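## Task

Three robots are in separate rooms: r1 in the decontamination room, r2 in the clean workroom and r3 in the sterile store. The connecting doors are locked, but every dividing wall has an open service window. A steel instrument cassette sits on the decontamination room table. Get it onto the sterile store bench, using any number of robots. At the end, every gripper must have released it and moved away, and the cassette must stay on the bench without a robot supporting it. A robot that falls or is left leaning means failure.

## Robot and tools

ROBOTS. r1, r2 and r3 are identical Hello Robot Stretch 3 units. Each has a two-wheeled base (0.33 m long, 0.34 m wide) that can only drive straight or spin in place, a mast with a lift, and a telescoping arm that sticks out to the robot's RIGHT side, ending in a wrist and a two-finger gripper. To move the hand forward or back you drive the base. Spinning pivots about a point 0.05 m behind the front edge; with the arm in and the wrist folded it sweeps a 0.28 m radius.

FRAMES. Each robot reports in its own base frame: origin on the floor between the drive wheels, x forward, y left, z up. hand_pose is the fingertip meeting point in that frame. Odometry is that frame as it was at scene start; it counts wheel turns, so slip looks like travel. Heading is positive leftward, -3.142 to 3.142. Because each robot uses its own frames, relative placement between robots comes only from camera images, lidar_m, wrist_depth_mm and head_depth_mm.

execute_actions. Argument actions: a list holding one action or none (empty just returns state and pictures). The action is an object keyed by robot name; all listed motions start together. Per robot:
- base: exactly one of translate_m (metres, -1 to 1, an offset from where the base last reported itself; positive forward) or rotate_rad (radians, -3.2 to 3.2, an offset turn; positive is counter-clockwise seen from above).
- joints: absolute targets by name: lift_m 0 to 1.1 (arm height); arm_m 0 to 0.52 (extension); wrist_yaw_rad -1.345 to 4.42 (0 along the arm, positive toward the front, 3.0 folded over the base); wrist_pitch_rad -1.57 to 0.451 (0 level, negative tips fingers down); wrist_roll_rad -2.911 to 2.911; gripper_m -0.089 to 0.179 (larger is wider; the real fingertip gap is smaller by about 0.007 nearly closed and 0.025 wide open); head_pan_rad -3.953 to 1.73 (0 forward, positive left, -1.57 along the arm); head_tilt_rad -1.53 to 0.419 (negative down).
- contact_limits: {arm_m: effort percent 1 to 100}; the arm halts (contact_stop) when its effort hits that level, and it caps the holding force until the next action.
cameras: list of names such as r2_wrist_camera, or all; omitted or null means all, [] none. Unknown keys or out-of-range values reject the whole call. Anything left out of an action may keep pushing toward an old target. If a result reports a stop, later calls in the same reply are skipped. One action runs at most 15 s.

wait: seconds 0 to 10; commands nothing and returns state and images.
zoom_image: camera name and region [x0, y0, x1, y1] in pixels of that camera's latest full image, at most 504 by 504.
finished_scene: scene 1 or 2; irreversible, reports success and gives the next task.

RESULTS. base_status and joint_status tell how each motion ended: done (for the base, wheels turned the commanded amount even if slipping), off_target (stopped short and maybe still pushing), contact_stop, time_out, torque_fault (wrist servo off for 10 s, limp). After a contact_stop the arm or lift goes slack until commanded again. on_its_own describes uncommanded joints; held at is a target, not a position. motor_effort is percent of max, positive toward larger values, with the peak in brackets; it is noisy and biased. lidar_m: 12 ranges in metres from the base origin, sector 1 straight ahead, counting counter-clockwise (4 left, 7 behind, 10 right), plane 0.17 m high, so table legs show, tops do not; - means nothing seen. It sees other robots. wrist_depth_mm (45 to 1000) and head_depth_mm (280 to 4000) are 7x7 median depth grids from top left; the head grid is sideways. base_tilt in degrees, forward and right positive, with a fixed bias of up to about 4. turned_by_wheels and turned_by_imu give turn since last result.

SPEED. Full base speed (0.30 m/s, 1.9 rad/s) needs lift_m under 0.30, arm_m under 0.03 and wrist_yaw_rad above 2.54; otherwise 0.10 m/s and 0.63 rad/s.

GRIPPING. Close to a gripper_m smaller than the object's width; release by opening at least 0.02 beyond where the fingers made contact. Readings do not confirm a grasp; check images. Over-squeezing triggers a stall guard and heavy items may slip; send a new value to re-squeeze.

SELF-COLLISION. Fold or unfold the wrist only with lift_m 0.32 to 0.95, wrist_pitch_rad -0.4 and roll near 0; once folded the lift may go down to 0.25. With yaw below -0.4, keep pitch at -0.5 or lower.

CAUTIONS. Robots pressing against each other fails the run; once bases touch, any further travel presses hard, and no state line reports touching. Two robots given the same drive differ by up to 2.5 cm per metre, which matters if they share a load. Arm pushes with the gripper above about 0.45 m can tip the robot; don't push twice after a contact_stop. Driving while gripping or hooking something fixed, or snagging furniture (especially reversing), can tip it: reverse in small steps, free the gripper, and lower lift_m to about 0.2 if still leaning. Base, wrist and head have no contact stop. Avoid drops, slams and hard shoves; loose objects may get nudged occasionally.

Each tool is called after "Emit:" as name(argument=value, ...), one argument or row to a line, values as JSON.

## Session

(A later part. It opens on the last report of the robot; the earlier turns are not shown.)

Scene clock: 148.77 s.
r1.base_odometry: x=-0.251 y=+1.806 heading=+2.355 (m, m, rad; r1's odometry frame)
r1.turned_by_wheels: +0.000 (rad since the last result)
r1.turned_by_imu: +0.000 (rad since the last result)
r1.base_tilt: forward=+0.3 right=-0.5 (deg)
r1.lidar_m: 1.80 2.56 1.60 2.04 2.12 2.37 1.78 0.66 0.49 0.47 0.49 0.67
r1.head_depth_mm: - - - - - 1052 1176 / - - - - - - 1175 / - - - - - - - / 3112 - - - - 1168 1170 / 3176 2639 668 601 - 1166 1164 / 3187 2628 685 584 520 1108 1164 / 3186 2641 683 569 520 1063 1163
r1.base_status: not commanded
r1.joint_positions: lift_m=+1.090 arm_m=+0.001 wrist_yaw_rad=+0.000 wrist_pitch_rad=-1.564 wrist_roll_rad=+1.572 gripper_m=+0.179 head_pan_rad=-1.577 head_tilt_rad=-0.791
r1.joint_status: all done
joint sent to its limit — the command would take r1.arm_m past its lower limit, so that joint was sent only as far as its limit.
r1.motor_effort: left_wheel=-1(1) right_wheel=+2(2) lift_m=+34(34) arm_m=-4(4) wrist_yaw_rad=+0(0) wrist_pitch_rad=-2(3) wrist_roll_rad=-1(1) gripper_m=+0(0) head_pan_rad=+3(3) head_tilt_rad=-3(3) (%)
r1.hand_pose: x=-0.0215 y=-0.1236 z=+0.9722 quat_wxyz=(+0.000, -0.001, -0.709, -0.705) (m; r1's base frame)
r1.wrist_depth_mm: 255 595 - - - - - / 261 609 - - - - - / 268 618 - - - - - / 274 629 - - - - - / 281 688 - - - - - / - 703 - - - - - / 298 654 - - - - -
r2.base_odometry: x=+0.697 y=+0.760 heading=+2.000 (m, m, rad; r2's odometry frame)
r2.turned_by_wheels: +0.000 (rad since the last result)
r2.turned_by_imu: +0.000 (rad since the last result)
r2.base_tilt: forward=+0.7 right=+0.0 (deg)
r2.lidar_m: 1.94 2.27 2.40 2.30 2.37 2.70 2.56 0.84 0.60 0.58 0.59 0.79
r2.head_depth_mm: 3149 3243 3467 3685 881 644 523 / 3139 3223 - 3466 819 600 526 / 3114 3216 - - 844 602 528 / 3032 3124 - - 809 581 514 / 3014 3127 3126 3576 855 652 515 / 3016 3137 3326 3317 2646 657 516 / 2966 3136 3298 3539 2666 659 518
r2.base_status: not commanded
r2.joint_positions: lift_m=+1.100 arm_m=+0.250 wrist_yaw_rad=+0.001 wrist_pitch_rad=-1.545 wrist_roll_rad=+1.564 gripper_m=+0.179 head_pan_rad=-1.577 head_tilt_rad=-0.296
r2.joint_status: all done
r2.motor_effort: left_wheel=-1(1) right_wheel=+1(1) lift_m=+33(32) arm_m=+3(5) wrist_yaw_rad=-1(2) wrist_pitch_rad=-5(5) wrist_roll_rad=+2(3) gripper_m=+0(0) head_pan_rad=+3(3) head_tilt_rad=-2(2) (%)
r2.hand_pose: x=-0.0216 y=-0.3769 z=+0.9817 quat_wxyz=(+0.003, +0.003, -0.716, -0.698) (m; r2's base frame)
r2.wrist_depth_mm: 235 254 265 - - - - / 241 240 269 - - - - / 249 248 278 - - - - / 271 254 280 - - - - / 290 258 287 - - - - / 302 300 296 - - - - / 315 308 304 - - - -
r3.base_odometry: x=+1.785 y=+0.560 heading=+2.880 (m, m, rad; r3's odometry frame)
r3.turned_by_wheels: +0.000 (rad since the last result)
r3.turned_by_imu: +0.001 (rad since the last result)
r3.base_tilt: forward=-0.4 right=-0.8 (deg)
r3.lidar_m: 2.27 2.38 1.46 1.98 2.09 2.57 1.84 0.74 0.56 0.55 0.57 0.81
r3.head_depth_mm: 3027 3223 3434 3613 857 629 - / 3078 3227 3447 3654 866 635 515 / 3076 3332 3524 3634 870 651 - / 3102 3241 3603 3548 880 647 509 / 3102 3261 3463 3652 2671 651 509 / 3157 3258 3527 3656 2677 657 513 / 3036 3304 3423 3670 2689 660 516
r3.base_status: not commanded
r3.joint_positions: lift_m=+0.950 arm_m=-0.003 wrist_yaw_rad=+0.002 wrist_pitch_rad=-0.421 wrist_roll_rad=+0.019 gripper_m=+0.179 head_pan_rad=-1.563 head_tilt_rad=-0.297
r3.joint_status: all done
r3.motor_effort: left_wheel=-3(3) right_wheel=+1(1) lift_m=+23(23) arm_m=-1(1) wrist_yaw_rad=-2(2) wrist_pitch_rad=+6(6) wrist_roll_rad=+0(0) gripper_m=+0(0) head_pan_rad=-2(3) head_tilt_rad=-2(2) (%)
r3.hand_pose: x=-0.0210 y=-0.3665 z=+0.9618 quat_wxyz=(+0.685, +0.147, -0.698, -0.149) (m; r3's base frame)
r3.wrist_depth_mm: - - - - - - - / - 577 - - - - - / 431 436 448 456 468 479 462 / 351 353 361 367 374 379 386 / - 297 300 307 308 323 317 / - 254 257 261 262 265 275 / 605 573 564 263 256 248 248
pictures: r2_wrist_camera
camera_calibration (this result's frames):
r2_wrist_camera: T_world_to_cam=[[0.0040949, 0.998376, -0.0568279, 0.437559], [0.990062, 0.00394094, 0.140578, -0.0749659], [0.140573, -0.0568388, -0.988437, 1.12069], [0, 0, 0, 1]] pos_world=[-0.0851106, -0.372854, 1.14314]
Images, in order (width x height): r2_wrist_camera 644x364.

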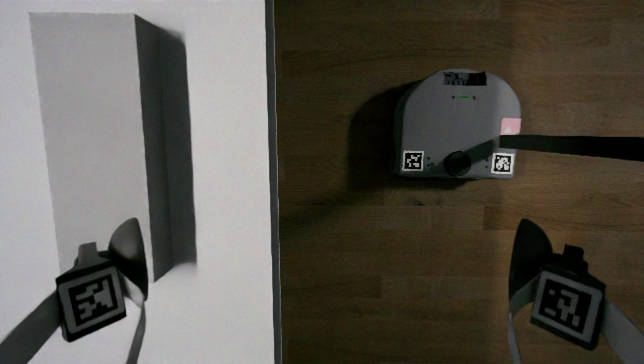

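Emit:
execute_actions(
  actions=[
    {"r2":{"base":{"translate_m":-0.06},"joints":{"arm_m":0.435}},"r3":{"joints":{"lift_m":1.1,"wrist_pitch_rad":-1.57,"wrist_roll_rad":1.57}}},
  ],
  cameras=[],
)

Emit:
execute_actions(
  actions=[
    {"r2":{"joints":{"lift_m":0.992}}},
  ],
  cameras=[],
)

Emit:
execute_actions(
  actions=[
    {"r2":{"joints":{"gripper_m":-0.03}}},
  ],
  cameras=[],
)

Emit:
execute_actions(
  actions=[
    {"r2":{"joints":{"lift_m":1.1}}},
  ],
  cameras=[],
)

Emit:
execute_actions(
  actions=[
    {"r2":{"joints":{"arm_m":0}}},
  ],
  cameras=["r2_wrist_camera"],
)

Scene clock: 156.97 s.
r1.base_odometry: x=-0.251 y=+1.806 heading=+2.355 (m, m, rad; r1's odometry frame)
r1.turned_by_wheels: +0.000 (rad since the last result)
r1.turned_by_imu: +0.000 (rad since the last result)
r1.base_tilt: forward=+0.4 right=-0.5 (deg)
r1.lidar_m: 1.80 2.55 1.61 2.04 2.12 2.36 1.78 0.67 0.49 0.47 0.49 0.67
r1.head_depth_mm: - - - - - 1050 1177 / - - - - - - 1173 / - - - - - - - / 491 - - - - 1167 1165 / 3197 2642 668 602 - 1164 1163 / 3161 2629 685 584 520 1108 1164 / 3185 2640 683 569 520 1061 1161
r1.base_status: not commanded
r1.joint_positions: lift_m=+1.090 arm_m=+0.001 wrist_yaw_rad=+0.000 wrist_pitch_rad=-1.564 wrist_roll_rad=+1.572 gripper_m=+0.179 head_pan_rad=-1.577 head_tilt_rad=-0.791
r1.joint_status: not commanded
r1.motor_effort: left_wheel=-1(1) right_wheel=+2(2) lift_m=+34(34) arm_m=-3(4) wrist_yaw_rad=-1(0) wrist_pitch_rad=-2(3) wrist_roll_rad=-1(1) gripper_m=+0(0) head_pan_rad=+4(3) head_tilt_rad=-3(4) (%)
r1.hand_pose: x=-0.0215 y=-0.1236 z=+0.9722 quat_wxyz=(+0.000, -0.001, -0.709, -0.705) (m; r1's base frame)
r1.wrist_depth_mm: 255 594 - - - - - / 264 607 - - - - - / 271 619 - - - - - / 275 632 - - - - - / 282 696 - - - - - / - 703 - - - - - / 298 648 - - - - -
r2.base_odometry: x=+0.722 y=+0.705 heading=+2.000 (m, m, rad; r2's odometry frame)
r2.turned_by_wheels: +0.000 (rad since the last result)
r2.turned_by_imu: +0.001 (rad since the last result)
r2.base_tilt: forward=+0.8 right=+0.1 (deg)
r2.lidar_m: 1.94 2.33 2.41 2.30 2.36 2.64 2.51 0.84 0.60 0.58 0.59 0.80
r2.head_depth_mm: 3120 3273 3535 3652 2446 642 539 / 3075 3301 3462 3378 882 644 525 / 3031 3272 2617 3409 887 603 527 / 3044 3179 - - 896 583 527 / 3047 1141 982 3332 898 607 514 / 3010 3105 3297 3507 2638 655 516 / 3055 3184 3328 3437 2658 658 516
r2.base_status: done
r2.joint_positions: lift_m=+1.100 arm_m=+0.435 wrist_yaw_rad=+0.001 wrist_pitch_rad=-1.545 wrist_roll_rad=+1.564 gripper_m=+0.179 head_pan_rad=-1.577 head_tilt_rad=-0.296
r2.joint_status: all done
r2.motor_effort: left_wheel=-1(6) right_wheel=+1(3) lift_m=+31(33) arm_m=+3(3) wrist_yaw_rad=-1(1) wrist_pitch_rad=-4(5) wrist_roll_rad=+2(2) gripper_m=+1(1) head_pan_rad=+3(3) head_tilt_rad=-2(2) (%)
r2.hand_pose: x=-0.0216 y=-0.5619 z=+0.9817 quat_wxyz=(+0.003, +0.002, -0.716, -0.698) (m; r2's base frame)
r2.wrist_depth_mm: 266 265 264 259 259 - - / 272 270 268 266 262 264 - / 278 277 275 241 267 268 - / 285 286 284 247 274 - - / 295 292 288 253 281 - - / 300 297 296 259 293 - - / 315 308 305 268 297 - -
r3.base_odometry: x=+1.785 y=+0.560 heading=+2.880 (m, m, rad; r3's odometry frame)
r3.turned_by_wheels: +0.000 (rad since the last result)
r3.turned_by_imu: +0.001 (rad since the last result)
r3.base_tilt: forward=-0.5 right=-0.7 (deg)
r3.lidar_m: 2.26 2.39 1.45 1.99 2.08 2.57 1.83 0.74 0.56 0.55 0.58 0.81
r3.head_depth_mm: 3100 3271 - - - - - / 3069 3250 - - - - - / 3046 3276 - - - - - / 3095 3245 3533 3645 878 644 524 / 3066 3295 3507 3636 2631 649 526 / 3116 3323 3496 3651 2649 653 513 / 3091 3300 3490 3720 2659 661 517
r3.base_status: not commanded
r3.joint_positions: lift_m=+1.099 arm_m=-0.003 wrist_yaw_rad=+0.002 wrist_pitch_rad=-1.559 wrist_roll_rad=+1.564 gripper_m=+0.179 head_pan_rad=-1.563 head_tilt_rad=-0.297
r3.joint_status: all done
joint sent to its limit — the command would take r3.wrist_pitch_rad past its lower limit, so that joint was sent only as far as its limit.
r3.motor_effort: left_wheel=-3(3) right_wheel=+1(1) lift_m=+23(23) arm_m=-1(1) wrist_yaw_rad=-2(3) wrist_pitch_rad=-3(7) wrist_roll_rad=+4(3) gripper_m=+0(1) head_pan_rad=-2(2) head_tilt_rad=-2(2) (%)
r3.hand_pose: x=-0.0216 y=-0.1211 z=+0.9815 quat_wxyz=(+0.003, +0.003, -0.711, -0.703) (m; r3's base frame)
r3.wrist_depth_mm: 518 754 - - - - - / 539 779 - - - - - / 563 789 - - - - - / 554 822 - - - - - / 525 915 - - - - - / - 925 - - - - - / 603 - - - - - -
pictures: none
No camera images: the call's "cameras" was empty. Leave "cameras" out to get every camera's image.

Scene clock: 158.77 s.
r1.base_odometry: x=-0.251 y=+1.806 heading=+2.355 (m, m, rad; r1's odometry frame)
r1.turned_by_wheels: +0.000 (rad since the last result)
r1.turned_by_imu: +0.000 (rad since the last result)
r1.base_tilt: forward=+0.4 right=-0.5 (deg)
r1.lidar_m: 1.80 2.56 1.60 2.04 2.12 2.36 1.78 0.67 0.49 0.47 0.49 0.66
r1.head_depth_mm: - - - - - 1050 1173 / - - - - - - 1173 / - - - - - - - / 528 - - - - 1165 1166 / 538 2533 669 600 - 1166 1166 / 3189 2552 685 584 520 1113 1162 / 3182 2617 685 569 519 1064 1161
r1.base_status: not commanded
r1.joint_positions: lift_m=+1.090 arm_m=+0.001 wrist_yaw_rad=+0.000 wrist_pitch_rad=-1.564 wrist_roll_rad=+1.572 gripper_m=+0.179 head_pan_rad=-1.577 head_tilt_rad=-0.791
r1.joint_status: not commanded
r1.motor_effort: left_wheel=-1(1) right_wheel=+2(2) lift_m=+34(34) arm_m=-3(4) wrist_yaw_rad=+0(0) wrist_pitch_rad=-2(3) wrist_roll_rad=-1(1) gripper_m=+0(0) head_pan_rad=+3(3) head_tilt_rad=-3(4) (%)
r1.hand_pose: x=-0.0215 y=-0.1236 z=+0.9722 quat_wxyz=(+0.000, -0.001, -0.709, -0.705) (m; r1's base frame)
r1.wrist_depth_mm: 253 602 - - - - - / 262 615 - - - - - / 268 628 - - - - - / 276 634 - - - - - / 281 685 - - - - - / - 695 - - - - - / 300 668 - - - - -
r2.base_odometry: x=+0.722 y=+0.705 heading=+2.000 (m, m, rad; r2's odometry frame)
r2.turned_by_wheels: +0.000 (rad since the last result)
r2.turned_by_imu: +0.000 (rad since the last result)
r2.base_tilt: forward=+0.6 right=+0.0 (deg)
r2.lidar_m: 1.95 2.33 2.41 2.30 2.37 2.62 2.51 0.84 0.61 0.58 0.59 0.80
r2.head_depth_mm: 3117 3261 3543 3641 793 620 541 / 3093 3284 3444 - 880 647 525 / 3090 3231 3419 - 844 601 526 / 3072 3224 3347 - - 606 512 / 3057 1142 983 3341 895 606 514 / 3030 3110 3336 3479 2641 655 516 / 3016 3157 3314 3491 2684 659 518
r2.base_status: not commanded
r2.joint_positions: lift_m=+0.992 arm_m=+0.435 wrist_yaw_rad=+0.001 wrist_pitch_rad=-1.545 wrist_roll_rad=+1.564 gripper_m=+0.179 head_pan_rad=-1.577 head_tilt_rad=-0.296
r2.joint_status: all done
r2.motor_effort: left_wheel=-1(2) right_wheel=+1(1) lift_m=+21(26) arm_m=+3(3) wrist_yaw_rad=-1(1) wrist_pitch_rad=-4(5) wrist_roll_rad=+2(2) gripper_m=+0(0) head_pan_rad=+3(3) head_tilt_rad=-2(2) (%)
r2.hand_pose: x=-0.0216 y=-0.5619 z=+0.8741 quat_wxyz=(+0.003, +0.002, -0.716, -0.698) (m; r2's base frame)
r2.wrist_depth_mm: 161 161 158 158 156 154 155 / 164 164 162 159 159 158 158 / 169 168 166 133 133 162 161 / 173 171 170 136 136 166 - / 178 176 174 140 140 170 - / 183 180 180 144 143 175 - / 188 186 183 148 148 180 -
r3.base_odometry: x=+1.785 y=+0.560 heading=+2.880 (m, m, rad; r3's odometry frame)
r3.turned_by_wheels: +0.000 (rad since the last result)
r3.turned_by_imu: +0.000 (rad since the last result)
r3.base_tilt: forward=-0.3 right=-0.7 (deg)
r3.lidar_m: 2.26 2.39 1.46 1.99 2.09 2.57 1.83 0.75 0.56 0.55 0.57 0.81
r3.head_depth_mm: 3114 3238 - - - - - / 3066 3232 - - - - - / 3115 - - - - - - / 3146 3275 3535 3643 883 646 524 / 3129 3339 3522 3600 2613 650 526 / 3142 3329 3459 3688 2662 653 513 / 3049 3259 3534 3727 2675 660 517
r3.base_status: not commanded
r3.joint_positions: lift_m=+1.099 arm_m=-0.003 wrist_yaw_rad=+0.002 wrist_pitch_rad=-1.559 wrist_roll_rad=+1.564 gripper_m=+0.179 head_pan_rad=-1.563 head_tilt_rad=-0.297
r3.joint_status: not commanded
r3.motor_effort: left_wheel=-3(2) right_wheel=+1(1) lift_m=+23(23) arm_m=-1(1) wrist_yaw_rad=-2(3) wrist_pitch_rad=-3(3) wrist_roll_rad=+4(4) gripper_m=+0(0) head_pan_rad=-2(2) head_tilt_rad=-2(2) (%)
r3.hand_pose: x=-0.0216 y=-0.1211 z=+0.9815 quat_wxyz=(+0.003, +0.003, -0.711, -0.703) (m; r3's base frame)
r3.wrist_depth_mm: 518 749 - - - - - / 546 783 - - - - - / 553 783 - - - - - / 557 826 - - - - - / 528 942 - - - - - / - 967 - - - - - / 605 - - - - - -
pictures: none
No camera images: the call's "cameras" was empty. Leave "cameras" out to get every camera's image.

Scene clock: 161.33 s.
r1.base_odometry: x=-0.251 y=+1.806 heading=+2.355 (m, m, rad; r1's odometry frame)
r1.turned_by_wheels: +0.000 (rad since the last result)
r1.turned_by_imu: +0.000 (rad since the last result)
r1.base_tilt: forward=+0.4 right=-0.5 (deg)
r1.lidar_m: 1.81 2.56 1.60 2.04 2.11 2.36 1.78 0.66 0.49 0.47 0.49 0.67
r1.head_depth_mm: - - - - - 1052 1177 / - - - - - - 1175 / - - - - - - - / 530 - - - - 1165 1166 / 546 2663 667 600 - 1170 1166 / 3087 2620 685 585 521 1111 1161 / 3164 2624 681 568 520 1060 1158
r1.base_status: not commanded
r1.joint_positions: lift_m=+1.090 arm_m=+0.001 wrist_yaw_rad=+0.000 wrist_pitch_rad=-1.564 wrist_roll_rad=+1.572 gripper_m=+0.179 head_pan_rad=-1.577 head_tilt_rad=-0.791
r1.joint_status: not commanded
r1.motor_effort: left_wheel=-1(1) right_wheel=+2(2) lift_m=+34(34) arm_m=-4(4) wrist_yaw_rad=+0(0) wrist_pitch_rad=-2(2) wrist_roll_rad=-1(1) gripper_m=+0(0) head_pan_rad=+3(2) head_tilt_rad=-3(3) (%)
r1.hand_pose: x=-0.0215 y=-0.1236 z=+0.9722 quat_wxyz=(+0.000, -0.001, -0.709, -0.705) (m; r1's base frame)
r1.wrist_depth_mm: 256 607 - - - - - / 260 613 - - - - - / 269 621 - - - - - / 274 629 - - - - - / 281 684 - - - - - / - 688 - - - - - / 298 650 - - - - -
r2.base_odometry: x=+0.722 y=+0.705 heading=+2.000 (m, m, rad; r2's odometry frame)
r2.turned_by_wheels: +0.000 (rad since the last result)
r2.turned_by_imu: +0.004 (rad since the last result)
r2.base_tilt: forward=+0.4 right=-0.6 (deg)
r2.lidar_m: 1.98 2.34 2.40 2.30 2.37 2.63 2.51 0.84 0.61 0.58 0.60 0.80
r2.head_depth_mm: 3148 3303 3594 3595 810 629 546 / 3126 3292 3430 - 899 654 531 / 3110 3253 3394 - 857 612 534 / 3090 3206 3388 - 823 614 535 / 3086 3132 986 3412 1366 618 522 / 3057 3149 3394 3480 2725 666 524 / 3054 3175 3363 3473 2720 671 527
r2.base_status: not commanded
r2.joint_positions: lift_m=+0.993 arm_m=+0.435 wrist_yaw_rad=+0.000 wrist_pitch_rad=-1.553 wrist_roll_rad=+1.567 gripper_m=-0.028 head_pan_rad=-1.577 head_tilt_rad=-0.297
r2.joint_status: all done
r2.motor_effort: left_wheel=-1(2) right_wheel=+0(1) lift_m=+1(22) arm_m=+2(3) wrist_yaw_rad=+0(1) wrist_pitch_rad=+0(4) wrist_roll_rad=+2(2) gripper_m=-45(100) head_pan_rad=+3(3) head_tilt_rad=-2(2) (%)
r2.hand_pose: x=-0.0215 y=-0.5598 z=+0.8752 quat_wxyz=(+0.002, +0.001, -0.713, -0.701) (m; r2's base frame)
r2.wrist_depth_mm: 171 169 168 166 164 163 957 / 174 174 172 170 168 166 993 / 180 178 176 143 143 170 - / 186 183 181 146 147 175 - / 189 188 169 150 150 179 - / 195 194 157 154 154 185 - / 201 200 196 159 190 191 -
r3.base_odometry: x=+1.785 y=+0.560 heading=+2.880 (m, m, rad; r3's odometry frame)
r3.turned_by_wheels: +0.000 (rad since the last result)
r3.turned_by_imu: +0.000 (rad since the last result)
r3.base_tilt: forward=-0.5 right=-0.6 (deg)
r3.lidar_m: 2.27 2.39 1.46 1.99 2.09 2.56 1.83 0.74 0.56 0.55 0.57 0.82
r3.head_depth_mm: 3013 3207 - - - - - / 3059 3212 - - - - - / 3068 3263 - - - - - / 3060 3286 3598 3622 880 644 525 / 3117 3303 3467 3641 2653 650 525 / 3091 3308 3517 3673 2671 653 513 / 3130 3257 3513 3647 2667 660 517
r3.base_status: not commanded
r3.joint_positions: lift_m=+1.099 arm_m=-0.003 wrist_yaw_rad=+0.002 wrist_pitch_rad=-1.559 wrist_roll_rad=+1.564 gripper_m=+0.179 head_pan_rad=-1.563 head_tilt_rad=-0.297
r3.joint_status: not commanded
r3.motor_effort: left_wheel=-3(3) right_wheel=+1(1) lift_m=+23(23) arm_m=-1(1) wrist_yaw_rad=-2(2) wrist_pitch_rad=-3(3) wrist_roll_rad=+4(3) gripper_m=-1(0) head_pan_rad=-2(2) head_tilt_rad=-2(2) (%)
r3.hand_pose: x=-0.0216 y=-0.1211 z=+0.9815 quat_wxyz=(+0.003, +0.003, -0.711, -0.703) (m; r3's base frame)
r3.wrist_depth_mm: 508 744 - - - - - / 540 774 - - - - - / 559 793 - - - - - / 561 840 - - - - - / 533 931 - - - - - / - 972 - - - - - / 605 - - - - - -
pictures: none
No camera images: the call's "cameras" was empty. Leave "cameras" out to get every camera's image.

Scene clock: 164.60 s.
r1.base_odometry: x=-0.251 y=+1.806 heading=+2.355 (m, m, rad; r1's odometry frame)
r1.turned_by_wheels: +0.000 (rad since the last result)
r1.turned_by_imu: +0.000 (rad since the last result)
r1.base_tilt: forward=+0.4 right=-0.6 (deg)
r1.lidar_m: 1.80 2.56 1.61 2.04 2.12 2.36 1.78 0.67 0.48 0.47 0.49 0.67
r1.head_depth_mm: - - - - - 1052 1176 / - - - - - - 1169 / - - - - - - - / 916 - - - - 1167 1166 / 3207 599 688 600 - 1169 1165 / 3177 2616 685 584 521 1109 1165 / 3168 2634 683 568 520 1061 1161
r1.base_status: not commanded
r1.joint_positions: lift_m=+1.090 arm_m=+0.001 wrist_yaw_rad=+0.000 wrist_pitch_rad=-1.564 wrist_roll_rad=+1.572 gripper_m=+0.179 head_pan_rad=-1.577 head_tilt_rad=-0.791
r1.joint_status: not commanded
r1.motor_effort: left_wheel=-1(1) right_wheel=+2(2) lift_m=+35(34) arm_m=-4(4) wrist_yaw_rad=+0(1) wrist_pitch_rad=-3(2) wrist_roll_rad=-1(1) gripper_m=+0(0) head_pan_rad=+3(3) head_tilt_rad=-4(4) (%)
r1.hand_pose: x=-0.0215 y=-0.1236 z=+0.9722 quat_wxyz=(+0.000, -0.001, -0.709, -0.705) (m; r1's base frame)
r1.wrist_depth_mm: 253 600 - - - - - / 261 607 - - - - - / 265 632 - - - - - / 278 619 - - - - - / 281 681 - - - - - / - 699 - - - - - / 300 663 - - - - -
r2.base_odometry: x=+0.722 y=+0.705 heading=+2.000 (m, m, rad; r2's odometry frame)
r2.turned_by_wheels: +0.000 (rad since the last result)
r2.turned_by_imu: -0.011 (rad since the last result)
r2.base_tilt: forward=+0.9 right=+0.0 (deg)
r2.lidar_m: 1.90 2.33 2.42 2.30 2.36 2.63 2.51 0.85 0.61 0.58 0.59 0.79
r2.head_depth_mm: 3145 3284 3561 3678 924 641 540 / 3113 3220 3479 3481 876 643 524 / 3089 3198 - 3380 613 646 525 / 3034 3150 - - 752 627 526 / 3074 1132 971 3304 892 626 514 / 2990 3096 3328 3472 2626 651 515 / 3001 3066 3295 3501 2654 657 515
r2.base_status: not commanded
r2.joint_positions: lift_m=+1.100 arm_m=+0.435 wrist_yaw_rad=+0.000 wrist_pitch_rad=-1.545 wrist_roll_rad=+1.569 gripper_m=-0.013 head_pan_rad=-1.577 head_tilt_rad=-0.299
r2.joint_status: all done
r2.on_its_own: gripper_m is held at -0.015, not at your -0.030, by its stall guard, which is still easing
r2.motor_effort: left_wheel=+1(8) right_wheel=+0(12) lift_m=+34(37) arm_m=+1(2) wrist_yaw_rad=+1(1) wrist_pitch_rad=-4(8) wrist_roll_rad=+1(1) gripper_m=-32(45) head_pan_rad=+3(3) head_tilt_rad=-1(2) (%)
r2.hand_pose: x=-0.0215 y=-0.5620 z=+0.9816 quat_wxyz=(+0.001, +0.000, -0.716, -0.698) (m; r2's base frame)
r2.wrist_depth_mm: 266 263 261 257 257 - - / 272 270 266 265 262 264 - / 278 279 274 132 131 269 - / 287 284 280 137 135 - - / 295 293 146 140 138 - - / 300 299 149 145 142 - - / 314 309 302 150 297 - -
r3.base_odometry: x=+1.785 y=+0.560 heading=+2.880 (m, m, rad; r3's odometry frame)
r3.turned_by_wheels: +0.000 (rad since the last result)
r3.turned_by_imu: +0.000 (rad since the last result)
r3.base_tilt: forward=-0.5 right=-0.7 (deg)
r3.lidar_m: 2.27 2.39 1.45 1.99 2.09 2.57 1.84 0.74 0.56 0.55 0.57 0.81
r3.head_depth_mm: 3073 3260 - - - - - / 3025 3248 - - - - - / 3042 3209 - - - - - / 3060 3268 3478 3644 881 644 524 / 3065 3244 3530 3616 2644 651 526 / 3174 3317 3502 3588 2665 652 514 / 3086 3259 3473 3633 2689 660 517
r3.base_status: not commanded
r3.joint_positions: lift_m=+1.099 arm_m=-0.003 wrist_yaw_rad=+0.002 wrist_pitch_rad=-1.559 wrist_roll_rad=+1.564 gripper_m=+0.179 head_pan_rad=-1.563 head_tilt_rad=-0.297
r3.joint_status: not commanded
r3.motor_effort: left_wheel=-2(3) right_wheel=+1(1) lift_m=+23(23) arm_m=-1(1) wrist_yaw_rad=-2(1) wrist_pitch_rad=-3(3) wrist_roll_rad=+4(4) gripper_m=+0(1) head_pan_rad=-1(2) head_tilt_rad=-2(1) (%)
r3.hand_pose: x=-0.0216 y=-0.1211 z=+0.9815 quat_wxyz=(+0.003, +0.003, -0.711, -0.703) (m; r3's base frame)
r3.wrist_depth_mm: 520 751 - - - - - / 543 770 - - - - - / 564 786 - - - - - / 561 830 - - - - - / 527 937 - - - - - / - 941 - - - - - / 616 - - - - - -
pictures: none
No camera images: the call's "cameras" was empty. Leave "cameras" out to get every camera's image.

Scene clock: 169.00 s.
r1.base_odometry: x=-0.251 y=+1.806 heading=+2.355 (m, m, rad; r1's odometry frame)
r1.turned_by_wheels: +0.000 (rad since the last result)
r1.turned_by_imu: +0.000 (rad since the last result)
r1.base_tilt: forward=+0.4 right=-0.5 (deg)
r1.lidar_m: 1.80 2.56 1.60 2.04 2.12 2.36 1.79 0.67 0.49 0.47 0.49 0.67
r1.head_depth_mm: - - - - - 1051 1176 / - - - - - - 1172 / - - - - - - - / 911 - - - - 1167 1164 / 3167 2664 687 602 - 1165 1163 / 3179 2630 686 585 520 1114 1160 / 3158 2609 683 569 520 1064 1158
r1.base_status: not commanded
r1.joint_positions: lift_m=+1.090 arm_m=+0.001 wrist_yaw_rad=+0.000 wrist_pitch_rad=-1.564 wrist_roll_rad=+1.572 gripper_m=+0.179 head_pan_rad=-1.577 head_tilt_rad=-0.791
r1.joint_status: not commanded
r1.motor_effort: left_wheel=-1(1) right_wheel=+2(2) lift_m=+34(34) arm_m=-4(3) wrist_yaw_rad=+0(0) wrist_pitch_rad=-3(3) wrist_roll_rad=-1(1) gripper_m=+0(0) head_pan_rad=+3(3) head_tilt_rad=-3(3) (%)
r1.hand_pose: x=-0.0215 y=-0.1236 z=+0.9722 quat_wxyz=(+0.000, -0.001, -0.709, -0.705) (m; r1's base frame)
r1.wrist_depth_mm: 255 611 - - - - - / 262 615 - - - - - / 269 626 - - - - - / 275 624 - - - - - / 281 670 - - - - - / - 686 - - - - - / 299 647 - - - - -
r2.base_odometry: x=+0.722 y=+0.705 heading=+2.000 (m, m, rad; r2's odometry frame)
r2.turned_by_wheels: +0.000 (rad since the last result)
r2.turned_by_imu: +0.000 (rad since the last result)
r2.base_tilt: forward=+0.8 right=+0.2 (deg)
r2.lidar_m: 1.90 2.33 2.42 2.30 2.36 2.63 2.50 0.85 0.61 0.58 0.59 0.79
r2.head_depth_mm: 3112 3289 - - - - - / 3131 3300 - - - - - / 3120 3267 - - - - - / 3072 3213 3001 3514 1808 636 520 / 3034 1143 975 2562 892 652 513 / 3025 3087 3289 3518 2651 654 514 / 3012 3146 3313 3456 2623 658 516
r2.base_status: not commanded
r2.joint_positions: lift_m=+1.100 arm_m=+0.000 wrist_yaw_rad=+0.000 wrist_pitch_rad=-1.545 wrist_roll_rad=+1.569 gripper_m=+0.008 head_pan_rad=-1.577 head_tilt_rad=-0.299
r2.joint_status: all done
r2.on_its_own: gripper_m is held at +0.006, not at your -0.030, by its stall guard, which is still easing
r2.motor_effort: left_wheel=+0(0) right_wheel=-1(1) lift_m=+34(34) arm_m=-3(3) wrist_yaw_rad=+1(0) wrist_pitch_rad=-4(4) wrist_roll_rad=+1(1) gripper_m=-25(31) head_pan_rad=+3(3) head_tilt_rad=+0(1) (%)
r2.hand_pose: x=-0.0215 y=-0.1274 z=+0.9816 quat_wxyz=(+0.001, +0.000, -0.716, -0.698) (m; r2's base frame)
r2.wrist_depth_mm: 548 767 - - - - - / 542 799 - - - - - / 550 770 - 134 131 - - / 546 783 - 138 135 - - / 537 779 148 141 138 - - / 540 726 150 147 143 - - / 450 849 - 152 - - -
r3.base_odometry: x=+1.785 y=+0.560 heading=+2.880 (m, m, rad; r3's odometry frame)
r3.turned_by_wheels: +0.000 (rad since the last result)
r3.turned_by_imu: +0.001 (rad since the last result)
r3.base_tilt: forward=-0.4 right=-0.8 (deg)
r3.lidar_m: 2.27 2.39 1.45 1.99 2.09 2.56 1.83 0.74 0.56 0.55 0.57 0.82
r3.head_depth_mm: 3056 3205 - - - - - / 3086 3185 - - - - - / 3101 3246 - - - - - / 3103 3243 3538 3604 881 646 524 / 3127 3296 3553 3592 2601 650 525 / 3082 3285 3482 3711 2667 655 513 / 3162 3237 3511 3644 2675 660 517
r3.base_status: not commanded
r3.joint_positions: lift_m=+1.099 arm_m=-0.003 wrist_yaw_rad=+0.002 wrist_pitch_rad=-1.559 wrist_roll_rad=+1.564 gripper_m=+0.179 head_pan_rad=-1.563 head_tilt_rad=-0.297
r3.joint_status: not commanded
r3.motor_effort: left_wheel=-3(3) right_wheel=+2(1) lift_m=+23(23) arm_m=-1(1) wrist_yaw_rad=-2(2) wrist_pitch_rad=-3(3) wrist_roll_rad=+4(4) gripper_m=+0(1) head_pan_rad=-2(2) head_tilt_rad=-2(2) (%)
r3.hand_pose: x=-0.0216 y=-0.1211 z=+0.9815 quat_wxyz=(+0.003, +0.003, -0.711, -0.703) (m; r3's base frame)
r3.wrist_depth_mm: 520 746 - - - - - / 540 763 - - - - - / 559 805 - - - - - / 565 841 - - - - - / 529 924 - - - - - / - 916 - - - - - / 607 - - - - - -
pictures: r2_wrist_camera
camera_calibration (this result's frames):
r2_wrist_camera: T_world_to_cam=[[0.0100912, 0.998346, -0.0565956, 0.188365], [0.990052, -0.00203197, 0.140686, -0.0768349], [0.140339, -0.0574523, -0.988435, 1.13471], [0, 0, 0, 1]] pos_world=[-0.0850737, -0.123018, 1.14306]
Images, in order (width x height): r2_wrist_camera 644x364.

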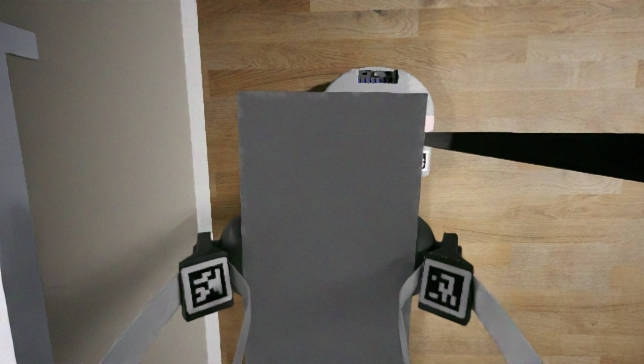

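Cross: wall 2.30 → drive 1.83.

Emit:
execute_actions(
  actions=[
    {"r2":{"base":{"rotate_rad":1.62}}},
  ],
  cameras=[],
)

Emit:
execute_actions(
  actions=[
    {"r2":{"base":{"translate_m":1.0}}},
  ],
  cameras=[],
)

Emit:
execute_actions(
  actions=[
    {"r2":{"base":{"translate_m":0.82}}},
  ],
  cameras=[],
)

Emit:
execute_actions(
  actions=[
    {"r2":{"base":{"rotate_rad":1.55},"joints":{"head_tilt_rad":-0.8}}},
  ],
  cameras=["r2_nav_camera"],
)

Scene clock: 176.87 s.
r1.base_odometry: x=-0.251 y=+1.806 heading=+2.355 (m, m, rad; r1's odometry frame)
r1.turned_by_wheels: +0.000 (rad since the last result)
r1.turned_by_imu: +0.000 (rad since the last result)
r1.base_tilt: forward=+0.4 right=-0.5 (deg)
r1.lidar_m: 1.80 2.55 1.60 2.04 2.12 2.36 1.78 0.67 0.49 0.47 0.49 0.67
r1.head_depth_mm: - - - - - 1051 1173 / - - - - - - 1172 / - - - - - - - / 3132 - - - - 1165 1168 / 3066 2481 688 601 - 1170 1167 / 3145 2617 685 583 520 1112 1161 / 3174 2634 683 569 519 1062 1160
r1.base_status: not commanded
r1.joint_positions: lift_m=+1.090 arm_m=+0.001 wrist_yaw_rad=+0.000 wrist_pitch_rad=-1.564 wrist_roll_rad=+1.572 gripper_m=+0.179 head_pan_rad=-1.577 head_tilt_rad=-0.791
r1.joint_status: not commanded
r1.motor_effort: left_wheel=-1(1) right_wheel=+2(2) lift_m=+34(34) arm_m=-4(4) wrist_yaw_rad=+0(1) wrist_pitch_rad=-2(2) wrist_roll_rad=-1(1) gripper_m=+0(1) head_pan_rad=+3(3) head_tilt_rad=-4(4) (%)
r1.hand_pose: x=-0.0215 y=-0.1236 z=+0.9722 quat_wxyz=(+0.000, -0.001, -0.709, -0.705) (m; r1's base frame)
r1.wrist_depth_mm: 253 595 - - - - - / 261 608 - - - - - / 268 607 - - - - - / 275 627 - - - - - / 280 690 - - - - - / - 692 - - - - - / 299 650 - - - - -
r2.base_odometry: x=+0.722 y=+0.705 heading=-2.663 (m, m, rad; r2's odometry frame)
r2.turned_by_wheels: +1.620 (rad since the last result)
r2.turned_by_imu: +1.645 (rad since the last result)
r2.base_tilt: forward=+0.8 right=+0.2 (deg)
r2.lidar_m: 2.29 2.40 2.59 2.07 0.80 0.60 0.58 0.60 0.84 2.24 2.37 2.37
r2.head_depth_mm: 1549 1695 - - - - - / 1941 2035 - - - - - / 1941 2041 - - - - - / 1956 2051 2157 2309 2415 1884 1516 / 1936 2056 2155 2328 2415 1908 1503 / 1943 2049 2154 2313 2406 1908 1502 / 1931 2048 2141 2322 2403 1927 1510
r2.base_status: done
r2.joint_positions: lift_m=+1.100 arm_m=+0.000 wrist_yaw_rad=+0.000 wrist_pitch_rad=-1.545 wrist_roll_rad=+1.569 gripper_m=+0.024 head_pan_rad=-1.577 head_tilt_rad=-0.299
r2.joint_status: not commanded
r2.on_its_own: gripper_m is held at +0.022, not at your -0.030, by its stall guard, which is not easing now
r2.motor_effort: left_wheel=-1(6) right_wheel=+1(4) lift_m=+34(35) arm_m=-3(3) wrist_yaw_rad=+0(0) wrist_pitch_rad=-4(4) wrist_roll_rad=+1(1) gripper_m=-20(21) head_pan_rad=+3(3) head_tilt_rad=-1(0) (%)
r2.hand_pose: x=-0.0215 y=-0.1274 z=+0.9816 quat_wxyz=(+0.001, +0.000, -0.716, -0.698) (m; r2's base frame)
r2.wrist_depth_mm: - - - - - - - / - - - - - - - / - - - 135 131 - - / - - - 138 137 - - / - - 148 144 139 - - / - - 153 148 144 - - / - - - 154 - - -
r3.base_odometry: x=+1.785 y=+0.560 heading=+2.880 (m, m, rad; r3's odometry frame)
r3.turned_by_wheels: +0.000 (rad since the last result)
r3.turned_by_imu: +0.001 (rad since the last result)
r3.base_tilt: forward=-0.3 right=-0.8 (deg)
r3.lidar_m: 2.27 2.38 1.46 1.98 2.08 2.57 1.83 0.74 0.56 0.55 0.57 0.81
r3.head_depth_mm: 3034 3238 - - - - - / 3074 3211 - - - - - / 3034 3215 - - - - - / 3140 3241 3552 3678 884 644 524 / 3111 3280 3512 3640 2651 648 524 / 3133 3296 3530 3642 2653 655 513 / 3112 3276 3490 3643 2722 660 517
r3.base_status: not commanded
r3.joint_positions: lift_m=+1.099 arm_m=-0.003 wrist_yaw_rad=+0.002 wrist_pitch_rad=-1.559 wrist_roll_rad=+1.564 gripper_m=+0.179 head_pan_rad=-1.563 head_tilt_rad=-0.297
r3.joint_status: not commanded
r3.motor_effort: left_wheel=-2(3) right_wheel=+1(1) lift_m=+23(23) arm_m=-1(1) wrist_yaw_rad=-3(2) wrist_pitch_rad=-3(2) wrist_roll_rad=+4(4) gripper_m=-1(0) head_pan_rad=-2(2) head_tilt_rad=-2(2) (%)
r3.hand_pose: x=-0.0216 y=-0.1211 z=+0.9815 quat_wxyz=(+0.003, +0.003, -0.711, -0.703) (m; r3's base frame)
r3.wrist_depth_mm: 522 757 - - - - - / 541 742 - - - - - / 562 794 - - - - - / 548 802 - - - - - / 530 923 - - - - - / - 978 - - - - - / 608 - - - - - -
pictures: none
No camera images: the call's "cameras" was empty. Leave "cameras" out to get every camera's image.

Scene clock: 188.53 s.
r1.base_odometry: x=-0.251 y=+1.806 heading=+2.355 (m, m, rad; r1's odometry frame)
r1.turned_by_wheels: +0.000 (rad since the last result)
r1.turned_by_imu: +0.001 (rad since the last result)
r1.base_tilt: forward=+0.4 right=-0.6 (deg)
r1.lidar_m: 1.80 2.56 1.60 2.04 2.12 2.36 1.78 0.67 0.49 0.47 0.49 0.67
r1.head_depth_mm: - - - - - 1050 1175 / - - - - - - 1173 / - - - - - - - / 3153 - - - - 1164 1167 / 3081 2559 687 601 - 1172 1166 / 3166 2648 685 584 521 1114 1162 / 3169 2653 684 569 519 1064 1164
r1.base_status: not commanded
r1.joint_positions: lift_m=+1.090 arm_m=+0.001 wrist_yaw_rad=+0.000 wrist_pitch_rad=-1.564 wrist_roll_rad=+1.572 gripper_m=+0.179 head_pan_rad=-1.577 head_tilt_rad=-0.791
r1.joint_status: not commanded
r1.motor_effort: left_wheel=-1(1) right_wheel=+2(2) lift_m=+34(34) arm_m=-4(4) wrist_yaw_rad=+0(0) wrist_pitch_rad=-3(2) wrist_roll_rad=-1(1) gripper_m=-1(0) head_pan_rad=+3(3) head_tilt_rad=-3(3) (%)
r1.hand_pose: x=-0.0215 y=-0.1236 z=+0.9722 quat_wxyz=(+0.000, -0.001, -0.709, -0.705) (m; r1's base frame)
r1.wrist_depth_mm: 254 595 - - - - - / 262 607 - - - - - / 268 630 - - - - - / 276 629 - - - - - / 280 680 - - - - - / - 707 - - - - - / 299 663 - - - - -
r2.base_odometry: x=-0.166 y=+0.245 heading=-2.663 (m, m, rad; r2's odometry frame)
r2.turned_by_wheels: +0.000 (rad since the last result)
r2.turned_by_imu: +0.000 (rad since the last result)
r2.base_tilt: forward=+0.7 right=+0.1 (deg)
r2.lidar_m: 1.29 1.35 1.88 2.48 2.20 1.64 1.58 1.65 2.27 2.29 1.76 1.33
r2.head_depth_mm: 1981 2071 - - - - - / 1962 2078 - - - - - / 1968 2075 - - - - - / 1984 2062 2191 2338 2445 1890 1523 / 1972 2088 2187 2356 2448 1929 1504 / 1959 2075 2186 2333 2449 1911 1515 / 1956 2066 2194 2307 2435 1928 1520
r2.base_status: done
r2.joint_positions: lift_m=+1.100 arm_m=+0.000 wrist_yaw_rad=+0.000 wrist_pitch_rad=-1.545 wrist_roll_rad=+1.569 gripper_m=+0.024 head_pan_rad=-1.577 head_tilt_rad=-0.299
r2.joint_status: not commanded
r2.on_its_own: gripper_m is held at +0.022, not at your -0.030, by its stall guard, which is not easing now
r2.motor_effort: left_wheel=-2(4) right_wheel=+1(4) lift_m=+34(34) arm_m=-3(3) wrist_yaw_rad=+0(0) wrist_pitch_rad=-4(4) wrist_roll_rad=+1(1) gripper_m=-21(21) head_pan_rad=+3(3) head_tilt_rad=+0(1) (%)
r2.hand_pose: x=-0.0215 y=-0.1274 z=+0.9816 quat_wxyz=(+0.001, +0.000, -0.716, -0.698) (m; r2's base frame)
r2.wrist_depth_mm: - - - - - - - / - - - - - - - / - - - 134 131 - - / - - - 139 136 - - / - - 148 143 139 - - / - - 153 149 143 - - / - - - 153 - - -
r3.base_odometry: x=+1.785 y=+0.560 heading=+2.880 (m, m, rad; r3's odometry frame)
r3.turned_by_wheels: +0.000 (rad since the last result)
r3.turned_by_imu: +0.001 (rad since the last result)
r3.base_tilt: forward=-0.5 right=-0.7 (deg)
r3.lidar_m: 2.27 2.39 1.45 1.98 2.08 2.57 1.83 0.74 0.56 0.55 0.58 0.81
r3.head_depth_mm: 3100 3217 - - - - - / 3031 3232 - - - - - / 3115 3177 - - - - - / 3075 3285 3509 3654 883 644 524 / 3087 3298 3480 3598 2611 653 524 / 3071 3229 3527 3586 2653 656 513 / 3122 3297 3479 3697 2696 660 516
r3.base_status: not commanded
r3.joint_positions: lift_m=+1.099 arm_m=-0.003 wrist_yaw_rad=+0.002 wrist_pitch_rad=-1.559 wrist_roll_rad=+1.564 gripper_m=+0.179 head_pan_rad=-1.563 head_tilt_rad=-0.297
r3.joint_status: not commanded
r3.motor_effort: left_wheel=-3(3) right_wheel=+1(1) lift_m=+23(23) arm_m=-1(1) wrist_yaw_rad=-3(3) wrist_pitch_rad=-3(3) wrist_roll_rad=+4(4) gripper_m=-1(0) head_pan_rad=-2(2) head_tilt_rad=-1(2) (%)
r3.hand_pose: x=-0.0216 y=-0.1211 z=+0.9815 quat_wxyz=(+0.003, +0.003, -0.711, -0.703) (m; r3's base frame)
r3.wrist_depth_mm: 514 750 - - - - - / 542 781 - - - - - / 559 799 - - - - - / 560 820 - - - - - / 526 922 - - - - - / - 962 - - - - - / 592 - - - - - -
pictures: none
No camera images: the call's "cameras" was empty. Leave "cameras" out to get every camera's image.

Scene clock: 198.40 s.
r1.base_odometry: x=-0.251 y=+1.806 heading=+2.355 (m, m, rad; r1's odometry frame)
r1.turned_by_wheels: +0.000 (rad since the last result)
r1.turned_by_imu: +0.001 (rad since the last result)
r1.base_tilt: forward=+0.4 right=-0.5 (deg)
r1.lidar_m: 1.81 2.56 1.61 2.05 2.12 2.37 1.79 0.67 0.49 0.47 0.49 0.67
r1.head_depth_mm: - - - - - 1048 1174 / - - - - - - 1173 / - - - - - - - / 3159 - - - - 1166 1170 / 3127 2631 687 600 - 1168 1165 / 3193 2640 684 584 521 1110 1161 / 3170 2651 683 569 520 1064 1161
r1.base_status: not commanded
r1.joint_positions: lift_m=+1.090 arm_m=+0.001 wrist_yaw_rad=+0.000 wrist_pitch_rad=-1.564 wrist_roll_rad=+1.572 gripper_m=+0.179 head_pan_rad=-1.577 head_tilt_rad=-0.791
r1.joint_status: not commanded
r1.motor_effort: left_wheel=-1(1) right_wheel=+2(2) lift_m=+35(34) arm_m=-4(3) wrist_yaw_rad=+0(0) wrist_pitch_rad=-3(3) wrist_roll_rad=-1(1) gripper_m=-1(0) head_pan_rad=+4(3) head_tilt_rad=-3(3) (%)
r1.hand_pose: x=-0.0215 y=-0.1236 z=+0.9722 quat_wxyz=(+0.000, -0.001, -0.709, -0.705) (m; r1's base frame)
r1.wrist_depth_mm: 253 608 - - - - - / 261 605 - - - - - / 268 626 - - - - - / 274 633 - - - - - / 279 670 - - - - - / - 691 - - - - - / 300 665 - - - - -
r2.base_odometry: x=-0.894 y=-0.132 heading=-2.664 (m, m, rad; r2's odometry frame)
r2.turned_by_wheels: +0.000 (rad since the last result)
r2.turned_by_imu: +0.000 (rad since the last result)
r2.base_tilt: forward=+0.8 right=+0.1 (deg)
r2.lidar_m: 0.47 0.49 0.68 1.99 2.58 2.48 2.41 2.52 2.38 1.61 0.65 0.48
r2.head_depth_mm: 1980 2077 - - - - - / 1993 2099 - - - - - / 1979 2099 - - - - - / 1978 2114 2201 2373 2496 1876 1516 / 1988 2097 2227 2350 2462 1916 1506 / 1981 2074 2181 2218 2065 1845 1509 / 1504 1461 1426 1401 1375 1313 1354
r2.base_status: done
r2.joint_positions: lift_m=+1.100 arm_m=+0.000 wrist_yaw_rad=+0.000 wrist_pitch_rad=-1.545 wrist_roll_rad=+1.569 gripper_m=+0.024 head_pan_rad=-1.577 head_tilt_rad=-0.299
r2.joint_status: not commanded
r2.on_its_own: gripper_m is held at +0.022, not at your -0.030, by its stall guard, which is not easing now
r2.motor_effort: left_wheel=-1(5) right_wheel=+1(4) lift_m=+34(34) arm_m=-3(3) wrist_yaw_rad=+0(1) wrist_pitch_rad=-4(4) wrist_roll_rad=+1(1) gripper_m=-20(22) head_pan_rad=+3(2) head_tilt_rad=+0(0) (%)
r2.hand_pose: x=-0.0215 y=-0.1274 z=+0.9816 quat_wxyz=(+0.001, +0.000, -0.716, -0.698) (m; r2's base frame)
r2.wrist_depth_mm: - - - - - - - / - - - - - - - / - - - 134 131 - - / - - - 139 136 - - / - - 149 143 140 - - / - - 152 148 144 - - / 841 881 802 153 821 963 987
r3.base_odometry: x=+1.785 y=+0.560 heading=+2.880 (m, m, rad; r3's odometry frame)
r3.turned_by_wheels: +0.000 (rad since the last result)
r3.turned_by_imu: +0.001 (rad since the last result)
r3.base_tilt: forward=-0.5 right=-0.8 (deg)
r3.lidar_m: 2.27 2.39 1.45 1.99 2.08 2.57 1.84 0.74 0.56 0.55 0.58 0.81
r3.head_depth_mm: 3045 3241 - - - - - / 3077 1059 - - - - - / 3032 999 - - - - - / 3095 3251 3403 3473 881 645 524 / 3134 3292 3548 3672 2646 650 525 / 3111 3273 3443 3642 2684 654 513 / 3091 3277 3451 3709 2677 661 515
r3.base_status: not commanded
r3.joint_positions: lift_m=+1.099 arm_m=-0.003 wrist_yaw_rad=+0.002 wrist_pitch_rad=-1.559 wrist_roll_rad=+1.564 gripper_m=+0.179 head_pan_rad=-1.563 head_tilt_rad=-0.297
r3.joint_status: not commanded
r3.motor_effort: left_wheel=-2(2) right_wheel=+1(2) lift_m=+23(23) arm_m=+0(1) wrist_yaw_rad=-2(1) wrist_pitch_rad=-3(3) wrist_roll_rad=+4(4) gripper_m=-1(0) head_pan_rad=-2(2) head_tilt_rad=-2(1) (%)
r3.hand_pose: x=-0.0216 y=-0.1211 z=+0.9815 quat_wxyz=(+0.003, +0.003, -0.711, -0.703) (m; r3's base frame)
r3.wrist_depth_mm: 511 751 - - - - - / 531 752 - - - - - / 560 796 - - - - - / 552 805 - - - - - / 531 934 - - - - - / - 943 - - - - - / 612 - - - - - -
pictures: none
No camera images: the call's "cameras" was empty. Leave "cameras" out to get every camera's image.

Scene clock: 201.80 s.
r1.base_odometry: x=-0.251 y=+1.806 heading=+2.355 (m, m, rad; r1's odometry frame)
r1.turned_by_wheels: +0.000 (rad since the last result)
r1.turned_by_imu: +0.000 (rad since the last result)
r1.base_tilt: forward=+0.4 right=-0.5 (deg)
r1.lidar_m: 1.81 2.55 1.61 2.05 2.12 2.36 1.78 0.67 0.49 0.47 0.49 0.66
r1.head_depth_mm: - - - - - 1051 1173 / - - - - - - 1174 / - - - - - - - / 3099 - - - - 1168 1169 / 3166 2652 688 602 - 1167 1166 / 3143 2644 684 584 520 1109 1165 / 3175 2612 682 568 519 1061 1160
r1.base_status: not commanded
r1.joint_positions: lift_m=+1.090 arm_m=+0.001 wrist_yaw_rad=+0.000 wrist_pitch_rad=-1.564 wrist_roll_rad=+1.572 gripper_m=+0.179 head_pan_rad=-1.577 head_tilt_rad=-0.791
r1.joint_status: not commanded
r1.motor_effort: left_wheel=+0(1) right_wheel=+2(2) lift_m=+34(34) arm_m=-3(4) wrist_yaw_rad=+0(0) wrist_pitch_rad=-2(2) wrist_roll_rad=-1(1) gripper_m=+0(0) head_pan_rad=+2(3) head_tilt_rad=-3(4) (%)
r1.hand_pose: x=-0.0215 y=-0.1236 z=+0.9722 quat_wxyz=(+0.000, -0.001, -0.709, -0.705) (m; r1's base frame)
r1.wrist_depth_mm: 256 604 - - - - - / 264 607 - - - - - / 269 623 - - - - - / 275 623 - - - - - / 280 696 - - - - - / - 683 - - - - - / 299 656 - - - - -
r2.base_odometry: x=-0.894 y=-0.132 heading=-1.114 (m, m, rad; r2's odometry frame)
r2.turned_by_wheels: +1.550 (rad since the last result)
r2.turned_by_imu: +1.574 (rad since the last result)
r2.base_tilt: forward=+0.8 right=+0.2 (deg)
r2.lidar_m: 1.90 2.58 2.49 2.41 2.51 2.37 1.68 0.65 0.48 0.47 0.49 0.67
r2.head_depth_mm: - - - - - 973 - / - - - - - - - / - - - - - - - / 2044 - - - - - - / 2102 2693 717 617 - 284 - / 2959 2843 717 600 515 908 - / 2929 2699 719 582 515 917 -
r2.base_status: done
r2.joint_positions: lift_m=+1.100 arm_m=+0.000 wrist_yaw_rad=+0.000 wrist_pitch_rad=-1.545 wrist_roll_rad=+1.569 gripper_m=+0.024 head_pan_rad=-1.577 head_tilt_rad=-0.790
r2.joint_status: all done
r2.on_its_own: gripper_m is held at +0.022, not at your -0.030, by its stall guard, which is not easing now
r2.motor_effort: left_wheel=-1(6) right_wheel=+1(3) lift_m=+33(34) arm_m=-3(3) wrist_yaw_rad=+1(0) wrist_pitch_rad=-4(4) wrist_roll_rad=+1(1) gripper_m=-21(21) head_pan_rad=+3(2) head_tilt_rad=-7(40) (%)
r2.hand_pose: x=-0.0215 y=-0.1274 z=+0.9816 quat_wxyz=(+0.001, +0.000, -0.716, -0.698) (m; r2's base frame)
r2.wrist_depth_mm: 267 573 - - - - - / 275 586 952 - - - - / 280 598 798 135 131 - - / 289 587 825 139 136 - - / 298 326 149 143 139 - - / 307 313 152 149 144 - - / 316 674 964 152 - - -
r3.base_odometry: x=+1.785 y=+0.560 heading=+2.880 (m, m, rad; r3's odometry frame)
r3.turned_by_wheels: +0.000 (rad since the last result)
r3.turned_by_imu: +0.000 (rad since the last result)
r3.base_tilt: forward=-0.5 right=-0.8 (deg)
r3.lidar_m: 2.27 2.39 1.45 1.99 2.09 2.58 1.84 0.74 0.56 0.55 0.57 0.81
r3.head_depth_mm: 3070 3164 - - - - - / 3075 3227 - - - - - / 3099 3141 - - - - - / 3141 1102 2246 3531 885 644 523 / 3075 3183 3506 3668 2631 651 526 / 3105 3269 3440 3634 2660 656 514 / 3125 3220 3480 3665 2670 658 517
r3.base_status: not commanded
r3.joint_positions: lift_m=+1.099 arm_m=-0.003 wrist_yaw_rad=+0.002 wrist_pitch_rad=-1.559 wrist_roll_rad=+1.564 gripper_m=+0.179 head_pan_rad=-1.563 head_tilt_rad=-0.297
r3.joint_status: not commanded
r3.motor_effort: left_wheel=-4(3) right_wheel=+2(1) lift_m=+23(23) arm_m=-1(1) wrist_yaw_rad=-2(1) wrist_pitch_rad=-3(3) wrist_roll_rad=+4(4) gripper_m=-1(0) head_pan_rad=-2(2) head_tilt_rad=-2(2) (%)
r3.hand_pose: x=-0.0216 y=-0.1211 z=+0.9815 quat_wxyz=(+0.003, +0.003, -0.711, -0.703) (m; r3's base frame)
r3.wrist_depth_mm: 518 738 - - - - - / 536 776 - - - - - / 563 799 - - - - - / 560 835 - - - - - / 529 899 - - - - - / - 957 - - - - - / 611 - - - - - -
pictures: r2_nav_camera (sideways: a quarter turn counterclockwise sets it upright)
camera_calibration (this result's frames):
r2_nav_camera: T_world_to_cam=[[-0.0394669, -0.671198, 0.740227, -0.91469], [-0.999122, 0.0369343, -0.0197804, 0.0831167], [-0.0140631, -0.740358, -0.672066, 0.835751], [0, 0, 0, 1]] pos_world=[0.0586971, 0.00174699, 1.2404]
Images, in order (width x height): r2_nav_camera 672x504.

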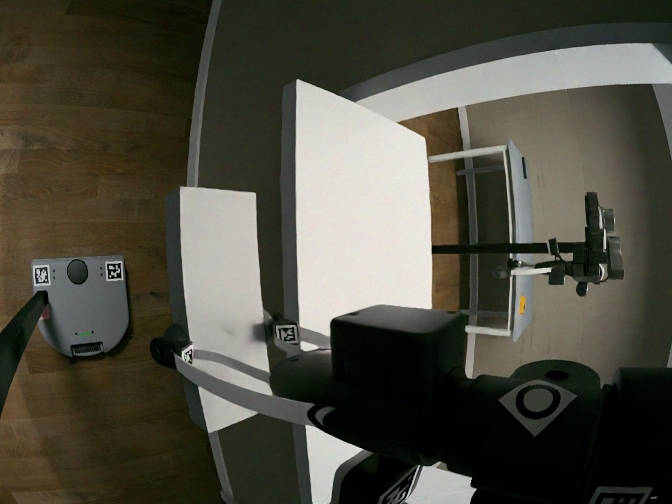

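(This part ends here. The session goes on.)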